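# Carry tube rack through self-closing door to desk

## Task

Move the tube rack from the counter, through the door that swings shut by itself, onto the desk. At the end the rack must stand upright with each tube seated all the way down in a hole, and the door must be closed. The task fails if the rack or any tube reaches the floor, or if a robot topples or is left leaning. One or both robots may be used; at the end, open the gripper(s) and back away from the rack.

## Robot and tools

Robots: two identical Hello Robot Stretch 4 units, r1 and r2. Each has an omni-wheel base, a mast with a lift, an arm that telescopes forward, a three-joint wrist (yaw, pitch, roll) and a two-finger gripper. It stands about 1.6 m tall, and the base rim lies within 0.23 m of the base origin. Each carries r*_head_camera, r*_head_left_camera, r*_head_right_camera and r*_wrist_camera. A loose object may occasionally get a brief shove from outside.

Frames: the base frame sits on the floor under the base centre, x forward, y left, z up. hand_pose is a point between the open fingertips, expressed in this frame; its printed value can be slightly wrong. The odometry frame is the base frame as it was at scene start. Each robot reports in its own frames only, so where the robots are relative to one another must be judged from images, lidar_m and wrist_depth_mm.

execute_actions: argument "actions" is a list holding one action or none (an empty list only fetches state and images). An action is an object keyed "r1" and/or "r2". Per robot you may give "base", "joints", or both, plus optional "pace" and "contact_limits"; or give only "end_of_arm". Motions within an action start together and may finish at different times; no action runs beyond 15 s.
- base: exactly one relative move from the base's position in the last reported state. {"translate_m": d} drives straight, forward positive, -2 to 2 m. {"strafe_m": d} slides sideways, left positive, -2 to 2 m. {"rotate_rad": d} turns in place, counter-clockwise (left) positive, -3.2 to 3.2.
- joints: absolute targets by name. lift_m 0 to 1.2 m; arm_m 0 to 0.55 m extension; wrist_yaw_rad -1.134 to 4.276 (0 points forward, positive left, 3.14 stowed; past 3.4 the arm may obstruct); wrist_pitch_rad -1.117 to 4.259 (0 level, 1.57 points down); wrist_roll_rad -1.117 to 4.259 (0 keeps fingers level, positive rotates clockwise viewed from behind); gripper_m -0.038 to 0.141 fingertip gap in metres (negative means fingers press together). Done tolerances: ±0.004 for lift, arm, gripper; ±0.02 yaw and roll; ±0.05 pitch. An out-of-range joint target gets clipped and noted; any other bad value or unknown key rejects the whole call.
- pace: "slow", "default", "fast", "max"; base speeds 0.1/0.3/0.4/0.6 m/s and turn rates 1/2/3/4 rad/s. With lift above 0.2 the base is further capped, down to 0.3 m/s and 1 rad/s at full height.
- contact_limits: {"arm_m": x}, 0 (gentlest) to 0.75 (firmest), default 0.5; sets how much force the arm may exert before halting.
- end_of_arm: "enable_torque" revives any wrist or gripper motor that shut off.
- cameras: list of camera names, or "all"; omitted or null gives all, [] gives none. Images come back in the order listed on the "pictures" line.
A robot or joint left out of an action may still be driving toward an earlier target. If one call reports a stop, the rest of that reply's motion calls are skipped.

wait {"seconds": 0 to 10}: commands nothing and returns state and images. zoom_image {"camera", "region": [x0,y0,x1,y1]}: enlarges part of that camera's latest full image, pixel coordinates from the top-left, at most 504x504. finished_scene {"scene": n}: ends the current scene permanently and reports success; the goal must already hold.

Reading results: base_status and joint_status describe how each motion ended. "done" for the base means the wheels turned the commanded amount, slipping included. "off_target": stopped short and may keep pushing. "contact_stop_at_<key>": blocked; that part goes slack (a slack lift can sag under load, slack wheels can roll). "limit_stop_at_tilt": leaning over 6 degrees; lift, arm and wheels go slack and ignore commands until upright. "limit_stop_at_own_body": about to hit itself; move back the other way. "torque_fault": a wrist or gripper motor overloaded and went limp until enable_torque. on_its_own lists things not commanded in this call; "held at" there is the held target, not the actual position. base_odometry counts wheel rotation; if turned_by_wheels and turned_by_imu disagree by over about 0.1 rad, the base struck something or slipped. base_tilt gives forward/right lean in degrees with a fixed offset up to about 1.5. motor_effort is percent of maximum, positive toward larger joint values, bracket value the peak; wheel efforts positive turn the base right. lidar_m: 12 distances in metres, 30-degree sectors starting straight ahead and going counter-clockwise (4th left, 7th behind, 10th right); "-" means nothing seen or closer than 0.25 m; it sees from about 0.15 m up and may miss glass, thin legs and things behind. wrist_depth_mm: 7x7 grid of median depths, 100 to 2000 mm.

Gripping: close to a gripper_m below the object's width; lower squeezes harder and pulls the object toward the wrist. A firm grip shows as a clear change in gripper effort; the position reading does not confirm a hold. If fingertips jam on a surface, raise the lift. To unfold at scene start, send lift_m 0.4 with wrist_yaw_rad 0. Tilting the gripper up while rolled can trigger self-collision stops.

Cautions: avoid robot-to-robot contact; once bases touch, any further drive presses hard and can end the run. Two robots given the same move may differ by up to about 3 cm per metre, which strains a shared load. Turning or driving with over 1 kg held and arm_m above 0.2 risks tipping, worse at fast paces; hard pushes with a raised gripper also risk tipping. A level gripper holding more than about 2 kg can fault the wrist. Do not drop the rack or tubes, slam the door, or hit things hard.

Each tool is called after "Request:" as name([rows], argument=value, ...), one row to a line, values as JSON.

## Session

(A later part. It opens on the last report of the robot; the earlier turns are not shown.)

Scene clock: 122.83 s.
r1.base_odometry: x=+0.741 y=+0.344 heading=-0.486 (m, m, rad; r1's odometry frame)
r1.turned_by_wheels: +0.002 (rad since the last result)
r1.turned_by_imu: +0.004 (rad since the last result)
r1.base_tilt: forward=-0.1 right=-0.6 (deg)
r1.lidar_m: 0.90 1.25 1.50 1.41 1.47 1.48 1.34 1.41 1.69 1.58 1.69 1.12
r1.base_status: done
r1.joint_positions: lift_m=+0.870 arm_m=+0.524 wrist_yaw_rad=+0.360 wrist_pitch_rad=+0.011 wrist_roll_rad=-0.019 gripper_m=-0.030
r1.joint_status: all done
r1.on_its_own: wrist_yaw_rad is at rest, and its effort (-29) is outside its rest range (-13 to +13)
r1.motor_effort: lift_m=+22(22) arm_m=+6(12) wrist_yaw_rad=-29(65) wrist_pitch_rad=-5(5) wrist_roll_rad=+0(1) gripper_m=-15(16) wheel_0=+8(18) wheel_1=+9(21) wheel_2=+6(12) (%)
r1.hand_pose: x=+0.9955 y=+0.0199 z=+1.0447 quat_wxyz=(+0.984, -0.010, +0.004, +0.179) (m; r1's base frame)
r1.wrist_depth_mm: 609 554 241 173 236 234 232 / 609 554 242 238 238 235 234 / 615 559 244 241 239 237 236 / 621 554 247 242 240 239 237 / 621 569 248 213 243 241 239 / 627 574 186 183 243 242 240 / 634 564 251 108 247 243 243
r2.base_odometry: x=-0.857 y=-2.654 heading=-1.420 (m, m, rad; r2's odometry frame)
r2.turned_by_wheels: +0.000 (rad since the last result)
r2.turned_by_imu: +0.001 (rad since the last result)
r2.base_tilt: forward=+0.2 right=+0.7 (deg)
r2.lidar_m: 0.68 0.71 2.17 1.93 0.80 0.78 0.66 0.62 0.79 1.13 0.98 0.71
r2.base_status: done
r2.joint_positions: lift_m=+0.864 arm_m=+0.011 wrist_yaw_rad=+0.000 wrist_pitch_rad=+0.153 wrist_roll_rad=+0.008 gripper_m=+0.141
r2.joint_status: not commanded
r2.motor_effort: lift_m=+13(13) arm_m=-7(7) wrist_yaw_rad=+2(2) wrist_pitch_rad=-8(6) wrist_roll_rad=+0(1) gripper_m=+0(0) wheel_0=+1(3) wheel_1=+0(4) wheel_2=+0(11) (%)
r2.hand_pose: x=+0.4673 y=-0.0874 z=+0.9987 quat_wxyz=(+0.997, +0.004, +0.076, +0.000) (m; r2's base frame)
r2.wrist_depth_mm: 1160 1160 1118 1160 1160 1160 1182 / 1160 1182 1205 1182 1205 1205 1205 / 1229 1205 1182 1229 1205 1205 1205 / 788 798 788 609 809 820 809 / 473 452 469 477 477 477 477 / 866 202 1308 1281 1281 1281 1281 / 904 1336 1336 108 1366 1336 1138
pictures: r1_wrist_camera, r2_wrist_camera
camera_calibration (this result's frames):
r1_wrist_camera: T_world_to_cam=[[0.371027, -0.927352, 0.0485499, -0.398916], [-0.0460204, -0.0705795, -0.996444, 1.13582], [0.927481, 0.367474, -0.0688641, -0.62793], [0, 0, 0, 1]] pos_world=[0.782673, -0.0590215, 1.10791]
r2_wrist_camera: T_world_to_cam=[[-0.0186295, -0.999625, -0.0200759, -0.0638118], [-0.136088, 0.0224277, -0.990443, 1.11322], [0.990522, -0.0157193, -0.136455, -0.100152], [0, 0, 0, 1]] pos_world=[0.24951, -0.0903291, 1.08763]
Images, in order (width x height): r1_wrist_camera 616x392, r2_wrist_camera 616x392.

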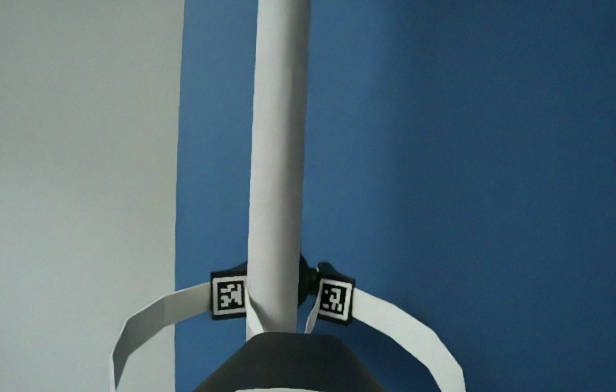

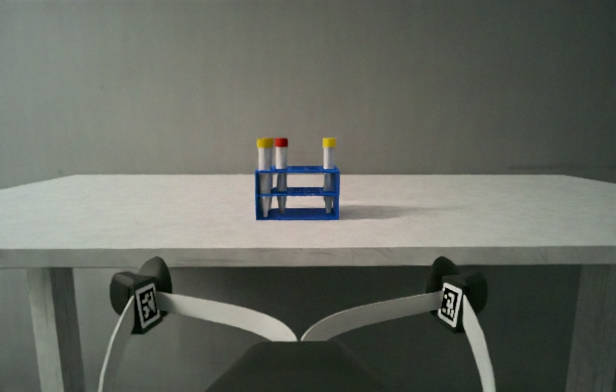

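Request:
execute_actions([
  {"r1":{"base":{"strafe_m":0.045},"pace":"slow"}},
], cameras=[])

Request:
execute_actions([
  {"r1":{"base":{"translate_m":0.17},"pace":"slow"}},
], cameras=[])

Request:
execute_actions([
  {"r1":{"joints":{"gripper_m":0.08}}},
], cameras=[])

Request:
execute_actions([
  {"r1":{"joints":{"arm_m":0.2}}},
], cameras=["r1_head_camera","r2_wrist_camera"])

Scene clock: 130.10 s.
r1.base_odometry: x=+0.762 y=+0.384 heading=-0.488 (m, m, rad; r1's odometry frame)
r1.turned_by_wheels: -0.002 (rad since the last result)
r1.turned_by_imu: -0.002 (rad since the last result)
r1.base_tilt: forward=+0.0 right=-0.7 (deg)
r1.lidar_m: 0.89 1.22 1.45 1.36 1.45 1.48 1.36 1.43 1.73 1.64 1.71 1.17
r1.base_status: done
r1.joint_positions: lift_m=+0.870 arm_m=+0.524 wrist_yaw_rad=+0.341 wrist_pitch_rad=+0.011 wrist_roll_rad=-0.019 gripper_m=-0.030
r1.joint_status: not commanded
r1.on_its_own: wrist_yaw_rad is at rest, and its effort (+27) is outside its rest range (-13 to +13)
r1.motor_effort: lift_m=+22(22) arm_m=+4(6) wrist_yaw_rad=+27(28) wrist_pitch_rad=-6(6) wrist_roll_rad=+0(0) gripper_m=-15(14) wheel_0=-16(16) wheel_1=-2(12) wheel_2=-5(6) (%)
r1.hand_pose: x=+0.9963 y=+0.0140 z=+1.0447 quat_wxyz=(+0.985, -0.010, +0.004, +0.170) (m; r1's base frame)
r1.wrist_depth_mm: 585 539 241 239 238 237 237 / 574 539 242 177 240 238 237 / 580 539 244 175 243 240 239 / 585 544 246 175 244 243 241 / 585 544 248 174 246 244 244 / 597 554 185 175 187 246 246 / 597 539 517 108 248 248 247
r2.base_odometry: x=-0.857 y=-2.654 heading=-1.420 (m, m, rad; r2's odometry frame)
r2.turned_by_wheels: +0.000 (rad since the last result)
r2.turned_by_imu: +0.000 (rad since the last result)
r2.base_tilt: forward=+0.1 right=+0.7 (deg)
r2.lidar_m: 0.68 0.72 2.17 1.92 0.81 0.75 0.67 0.61 0.77 1.12 0.98 0.72
r2.base_status: not commanded
r2.joint_positions: lift_m=+0.864 arm_m=+0.011 wrist_yaw_rad=+0.000 wrist_pitch_rad=+0.153 wrist_roll_rad=+0.008 gripper_m=+0.141
r2.joint_status: not commanded
r2.motor_effort: lift_m=+13(13) arm_m=-7(7) wrist_yaw_rad=+1(2) wrist_pitch_rad=-7(8) wrist_roll_rad=-2(1) gripper_m=-1(0) wheel_0=+1(1) wheel_1=+0(0) wheel_2=+1(0) (%)
r2.hand_pose: x=+0.4673 y=-0.0874 z=+0.9987 quat_wxyz=(+0.997, +0.004, +0.076, +0.000) (m; r2's base frame)
r2.wrist_depth_mm: 1138 1160 1205 1138 1182 1182 1182 / 1160 1182 1182 1182 1182 1205 1205 / 1205 1229 1229 1205 1205 1205 1229 / 788 798 798 603 809 831 809 / 473 449 473 473 477 477 477 / 854 203 1308 1281 1336 1308 1308 / 904 1336 1308 108 1308 1397 1160
pictures: none
No camera images: the call's "cameras" was empty. Leave "cameras" out to get every camera's image.

Scene clock: 133.10 s.
r1.base_odometry: x=+0.912 y=+0.305 heading=-0.485 (m, m, rad; r1's odometry frame)
r1.turned_by_wheels: +0.003 (rad since the last result)
r1.turned_by_imu: +0.005 (rad since the last result)
r1.base_tilt: forward=+0.0 right=-0.5 (deg)
r1.lidar_m: 0.91 1.06 1.43 1.40 1.45 1.64 1.56 1.55 1.71 1.61 1.58 1.05
r1.base_status: done
r1.joint_positions: lift_m=+0.870 arm_m=+0.524 wrist_yaw_rad=+0.364 wrist_pitch_rad=+0.011 wrist_roll_rad=-0.019 gripper_m=-0.030
r1.joint_status: not commanded
r1.on_its_own: wrist_yaw_rad is at rest, and its effort (-41) is outside its rest range (-13 to +13)
r1.motor_effort: lift_m=+22(22) arm_m=+4(4) wrist_yaw_rad=-41(40) wrist_pitch_rad=-5(6) wrist_roll_rad=+0(1) gripper_m=-16(19) wheel_0=+21(20) wheel_1=+13(13) wheel_2=+8(13) (%)
r1.hand_pose: x=+0.9959 y=+0.0211 z=+1.0447 quat_wxyz=(+0.983, -0.010, +0.004, +0.181) (m; r1's base frame)
r1.wrist_depth_mm: 375 342 256 174 224 211 202 / 375 343 255 233 225 212 204 / 377 345 256 235 227 213 204 / 379 345 259 236 228 214 206 / 384 347 260 211 230 215 207 / 384 351 186 184 224 217 207 / 389 347 267 108 231 215 208
r2.base_odometry: x=-0.857 y=-2.654 heading=-1.420 (m, m, rad; r2's odometry frame)
r2.turned_by_wheels: +0.000 (rad since the last result)
r2.turned_by_imu: +0.000 (rad since the last result)
r2.base_tilt: forward=+0.1 right=+0.6 (deg)
r2.lidar_m: 0.68 0.71 2.16 1.93 0.81 0.67 0.63 0.61 0.79 1.13 0.97 0.72
r2.base_status: not commanded
r2.joint_positions: lift_m=+0.864 arm_m=+0.011 wrist_yaw_rad=+0.000 wrist_pitch_rad=+0.153 wrist_roll_rad=+0.008 gripper_m=+0.141
r2.joint_status: not commanded
r2.motor_effort: lift_m=+13(13) arm_m=-7(7) wrist_yaw_rad=+2(1) wrist_pitch_rad=-9(7) wrist_roll_rad=-1(1) gripper_m=-1(0) wheel_0=+1(1) wheel_1=+0(0) wheel_2=+0(0) (%)
r2.hand_pose: x=+0.4673 y=-0.0874 z=+0.9987 quat_wxyz=(+0.997, +0.004, +0.076, +0.000) (m; r2's base frame)
r2.wrist_depth_mm: 1160 1182 1160 1160 1182 1160 1160 / 1182 1229 1205 1182 1182 1182 1182 / 1229 1205 1205 1160 1205 1205 1205 / 788 788 788 615 798 809 809 / 473 452 477 473 477 473 477 / 854 202 1281 1308 1308 1336 1336 / 917 1366 1336 108 1308 1308 1160
pictures: none
No camera images: the call's "cameras" was empty. Leave "cameras" out to get every camera's image.

Scene clock: 134.90 s.
r1.base_odometry: x=+0.912 y=+0.304 heading=-0.487 (m, m, rad; r1's odometry frame)
r1.turned_by_wheels: -0.003 (rad since the last result)
r1.turned_by_imu: -0.003 (rad since the last result)
r1.base_tilt: forward=-0.1 right=-0.7 (deg)
r1.lidar_m: 0.98 1.07 1.38 1.38 1.44 1.65 1.54 1.58 1.76 1.61 1.57 1.08
r1.base_status: not commanded
r1.joint_positions: lift_m=+0.870 arm_m=+0.524 wrist_yaw_rad=+0.351 wrist_pitch_rad=+0.011 wrist_roll_rad=-0.019 gripper_m=+0.080
r1.joint_status: all done
r1.motor_effort: lift_m=+23(22) arm_m=+4(4) wrist_yaw_rad=-1(41) wrist_pitch_rad=-5(5) wrist_roll_rad=+0(1) gripper_m=+0(14) wheel_0=+4(21) wheel_1=+3(13) wheel_2=+2(8) (%)
r1.hand_pose: x=+0.9962 y=+0.0170 z=+1.0447 quat_wxyz=(+0.985, -0.010, +0.004, +0.174) (m; r1's base frame)
r1.wrist_depth_mm: 362 336 300 277 266 250 238 / 366 336 303 279 270 250 238 / 366 338 306 281 270 254 241 / 368 340 307 282 272 254 242 / 373 342 307 286 270 254 243 / 375 345 225 286 207 256 245 / 379 334 315 108 274 253 245
r2.base_odometry: x=-0.857 y=-2.654 heading=-1.420 (m, m, rad; r2's odometry frame)
r2.turned_by_wheels: +0.000 (rad since the last result)
r2.turned_by_imu: +0.000 (rad since the last result)
r2.base_tilt: forward=+0.0 right=+0.6 (deg)
r2.lidar_m: 0.68 0.73 2.17 1.93 0.81 0.64 0.61 0.60 0.80 1.12 0.98 0.70
r2.base_status: not commanded
r2.joint_positions: lift_m=+0.864 arm_m=+0.011 wrist_yaw_rad=+0.000 wrist_pitch_rad=+0.153 wrist_roll_rad=+0.008 gripper_m=+0.141
r2.joint_status: not commanded
r2.motor_effort: lift_m=+13(13) arm_m=-7(7) wrist_yaw_rad=+2(1) wrist_pitch_rad=-8(8) wrist_roll_rad=+0(1) gripper_m=-1(1) wheel_0=+1(1) wheel_1=+0(0) wheel_2=+1(0) (%)
r2.hand_pose: x=+0.4673 y=-0.0874 z=+0.9987 quat_wxyz=(+0.997, +0.004, +0.076, +0.000) (m; r2's base frame)
r2.wrist_depth_mm: 1138 1138 1160 1182 1182 1182 1160 / 1182 1160 1205 1182 1205 1182 1205 / 1205 1255 1182 1205 1229 1205 1229 / 798 798 798 609 809 820 798 / 473 452 477 480 480 480 480 / 854 201 1336 1308 1281 1308 1308 / 904 1336 1308 108 1336 1336 1160
pictures: none
No camera images: the call's "cameras" was empty. Leave "cameras" out to get every camera's image.

Scene clock: 137.00 s.
r1.base_odometry: x=+0.912 y=+0.304 heading=-0.487 (m, m, rad; r1's odometry frame)
r1.turned_by_wheels: +0.000 (rad since the last result)
r1.turned_by_imu: +0.000 (rad since the last result)
r1.base_tilt: forward=+0.0 right=-0.7 (deg)
r1.lidar_m: 0.97 1.07 1.41 1.37 1.42 1.64 1.55 1.59 1.74 1.62 1.62 1.09
r1.base_status: not commanded
r1.joint_positions: lift_m=+0.870 arm_m=+0.201 wrist_yaw_rad=+0.350 wrist_pitch_rad=+0.011 wrist_roll_rad=-0.019 gripper_m=+0.080
r1.joint_status: all done
r1.motor_effort: lift_m=+22(22) arm_m=-6(3) wrist_yaw_rad=+2(1) wrist_pitch_rad=-6(6) wrist_roll_rad=+0(0) gripper_m=-4(1) wheel_0=+4(4) wheel_1=+3(3) wheel_2=+2(2) (%)
r1.hand_pose: x=+0.6729 y=+0.0168 z=+1.0447 quat_wxyz=(+0.985, -0.010, +0.004, +0.174) (m; r1's base frame)
r1.wrist_depth_mm: 788 723 661 609 574 544 512 / 788 732 668 615 574 549 512 / 798 732 668 615 580 549 525 / 809 732 683 621 585 559 525 / 798 741 668 621 580 554 525 / 820 741 668 627 207 559 525 / 820 741 699 108 603 554 525
r2.base_odometry: x=-0.857 y=-2.654 heading=-1.420 (m, m, rad; r2's odometry frame)
r2.turned_by_wheels: +0.000 (rad since the last result)
r2.turned_by_imu: +0.000 (rad since the last result)
r2.base_tilt: forward=+0.1 right=+0.6 (deg)
r2.lidar_m: 0.68 0.71 2.17 1.91 0.81 0.64 0.61 0.60 0.78 1.12 0.98 0.71
r2.base_status: not commanded
r2.joint_positions: lift_m=+0.864 arm_m=+0.011 wrist_yaw_rad=+0.000 wrist_pitch_rad=+0.153 wrist_roll_rad=+0.008 gripper_m=+0.141
r2.joint_status: not commanded
r2.motor_effort: lift_m=+13(13) arm_m=-7(7) wrist_yaw_rad=+2(2) wrist_pitch_rad=-7(8) wrist_roll_rad=+2(0) gripper_m=+0(1) wheel_0=+1(1) wheel_1=+0(0) wheel_2=+0(0) (%)
r2.hand_pose: x=+0.4673 y=-0.0874 z=+0.9987 quat_wxyz=(+0.997, +0.004, +0.076, +0.000) (m; r2's base frame)
r2.wrist_depth_mm: 1160 1138 1160 1205 1160 1160 1138 / 1182 1205 1160 1205 1182 1182 1229 / 1182 1205 1205 1205 1229 1205 1255 / 798 788 788 603 809 809 820 / 473 452 473 480 477 480 477 / 854 202 1308 1281 1336 1336 1308 / 904 1308 1336 108 1308 1397 1138
pictures: r1_head_camera, r2_wrist_camera
camera_calibration (this result's frames):
r2_wrist_camera: T_world_to_cam=[[-0.0186298, -0.999625, -0.0200759, -0.0638117], [-0.136088, 0.0224278, -0.990443, 1.11322], [0.990522, -0.0157196, -0.136455, -0.100152], [0, 0, 0, 1]] pos_world=[0.24951, -0.0903291, 1.08763]
Images, in order (width x height): r1_head_camera 420x560, r2_wrist_camera 616x392.

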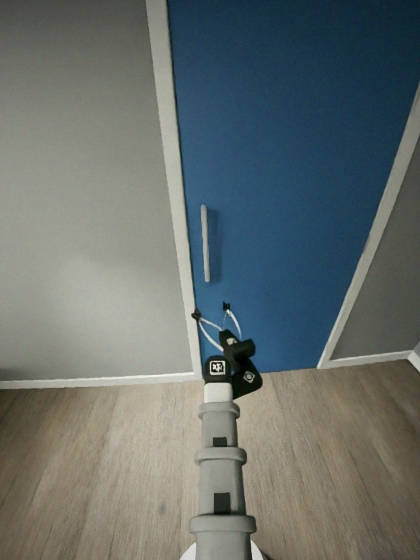

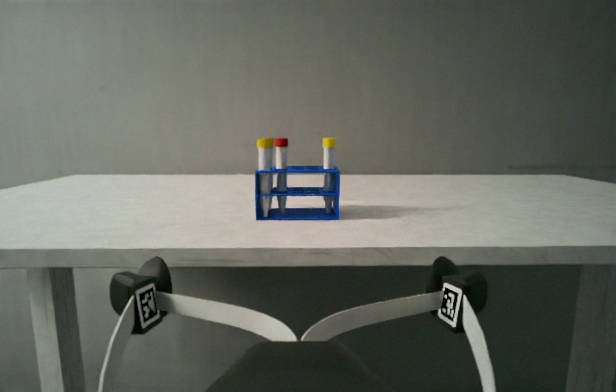

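Request:
finished_scene(scene=2)

The scene is finished: the task was done.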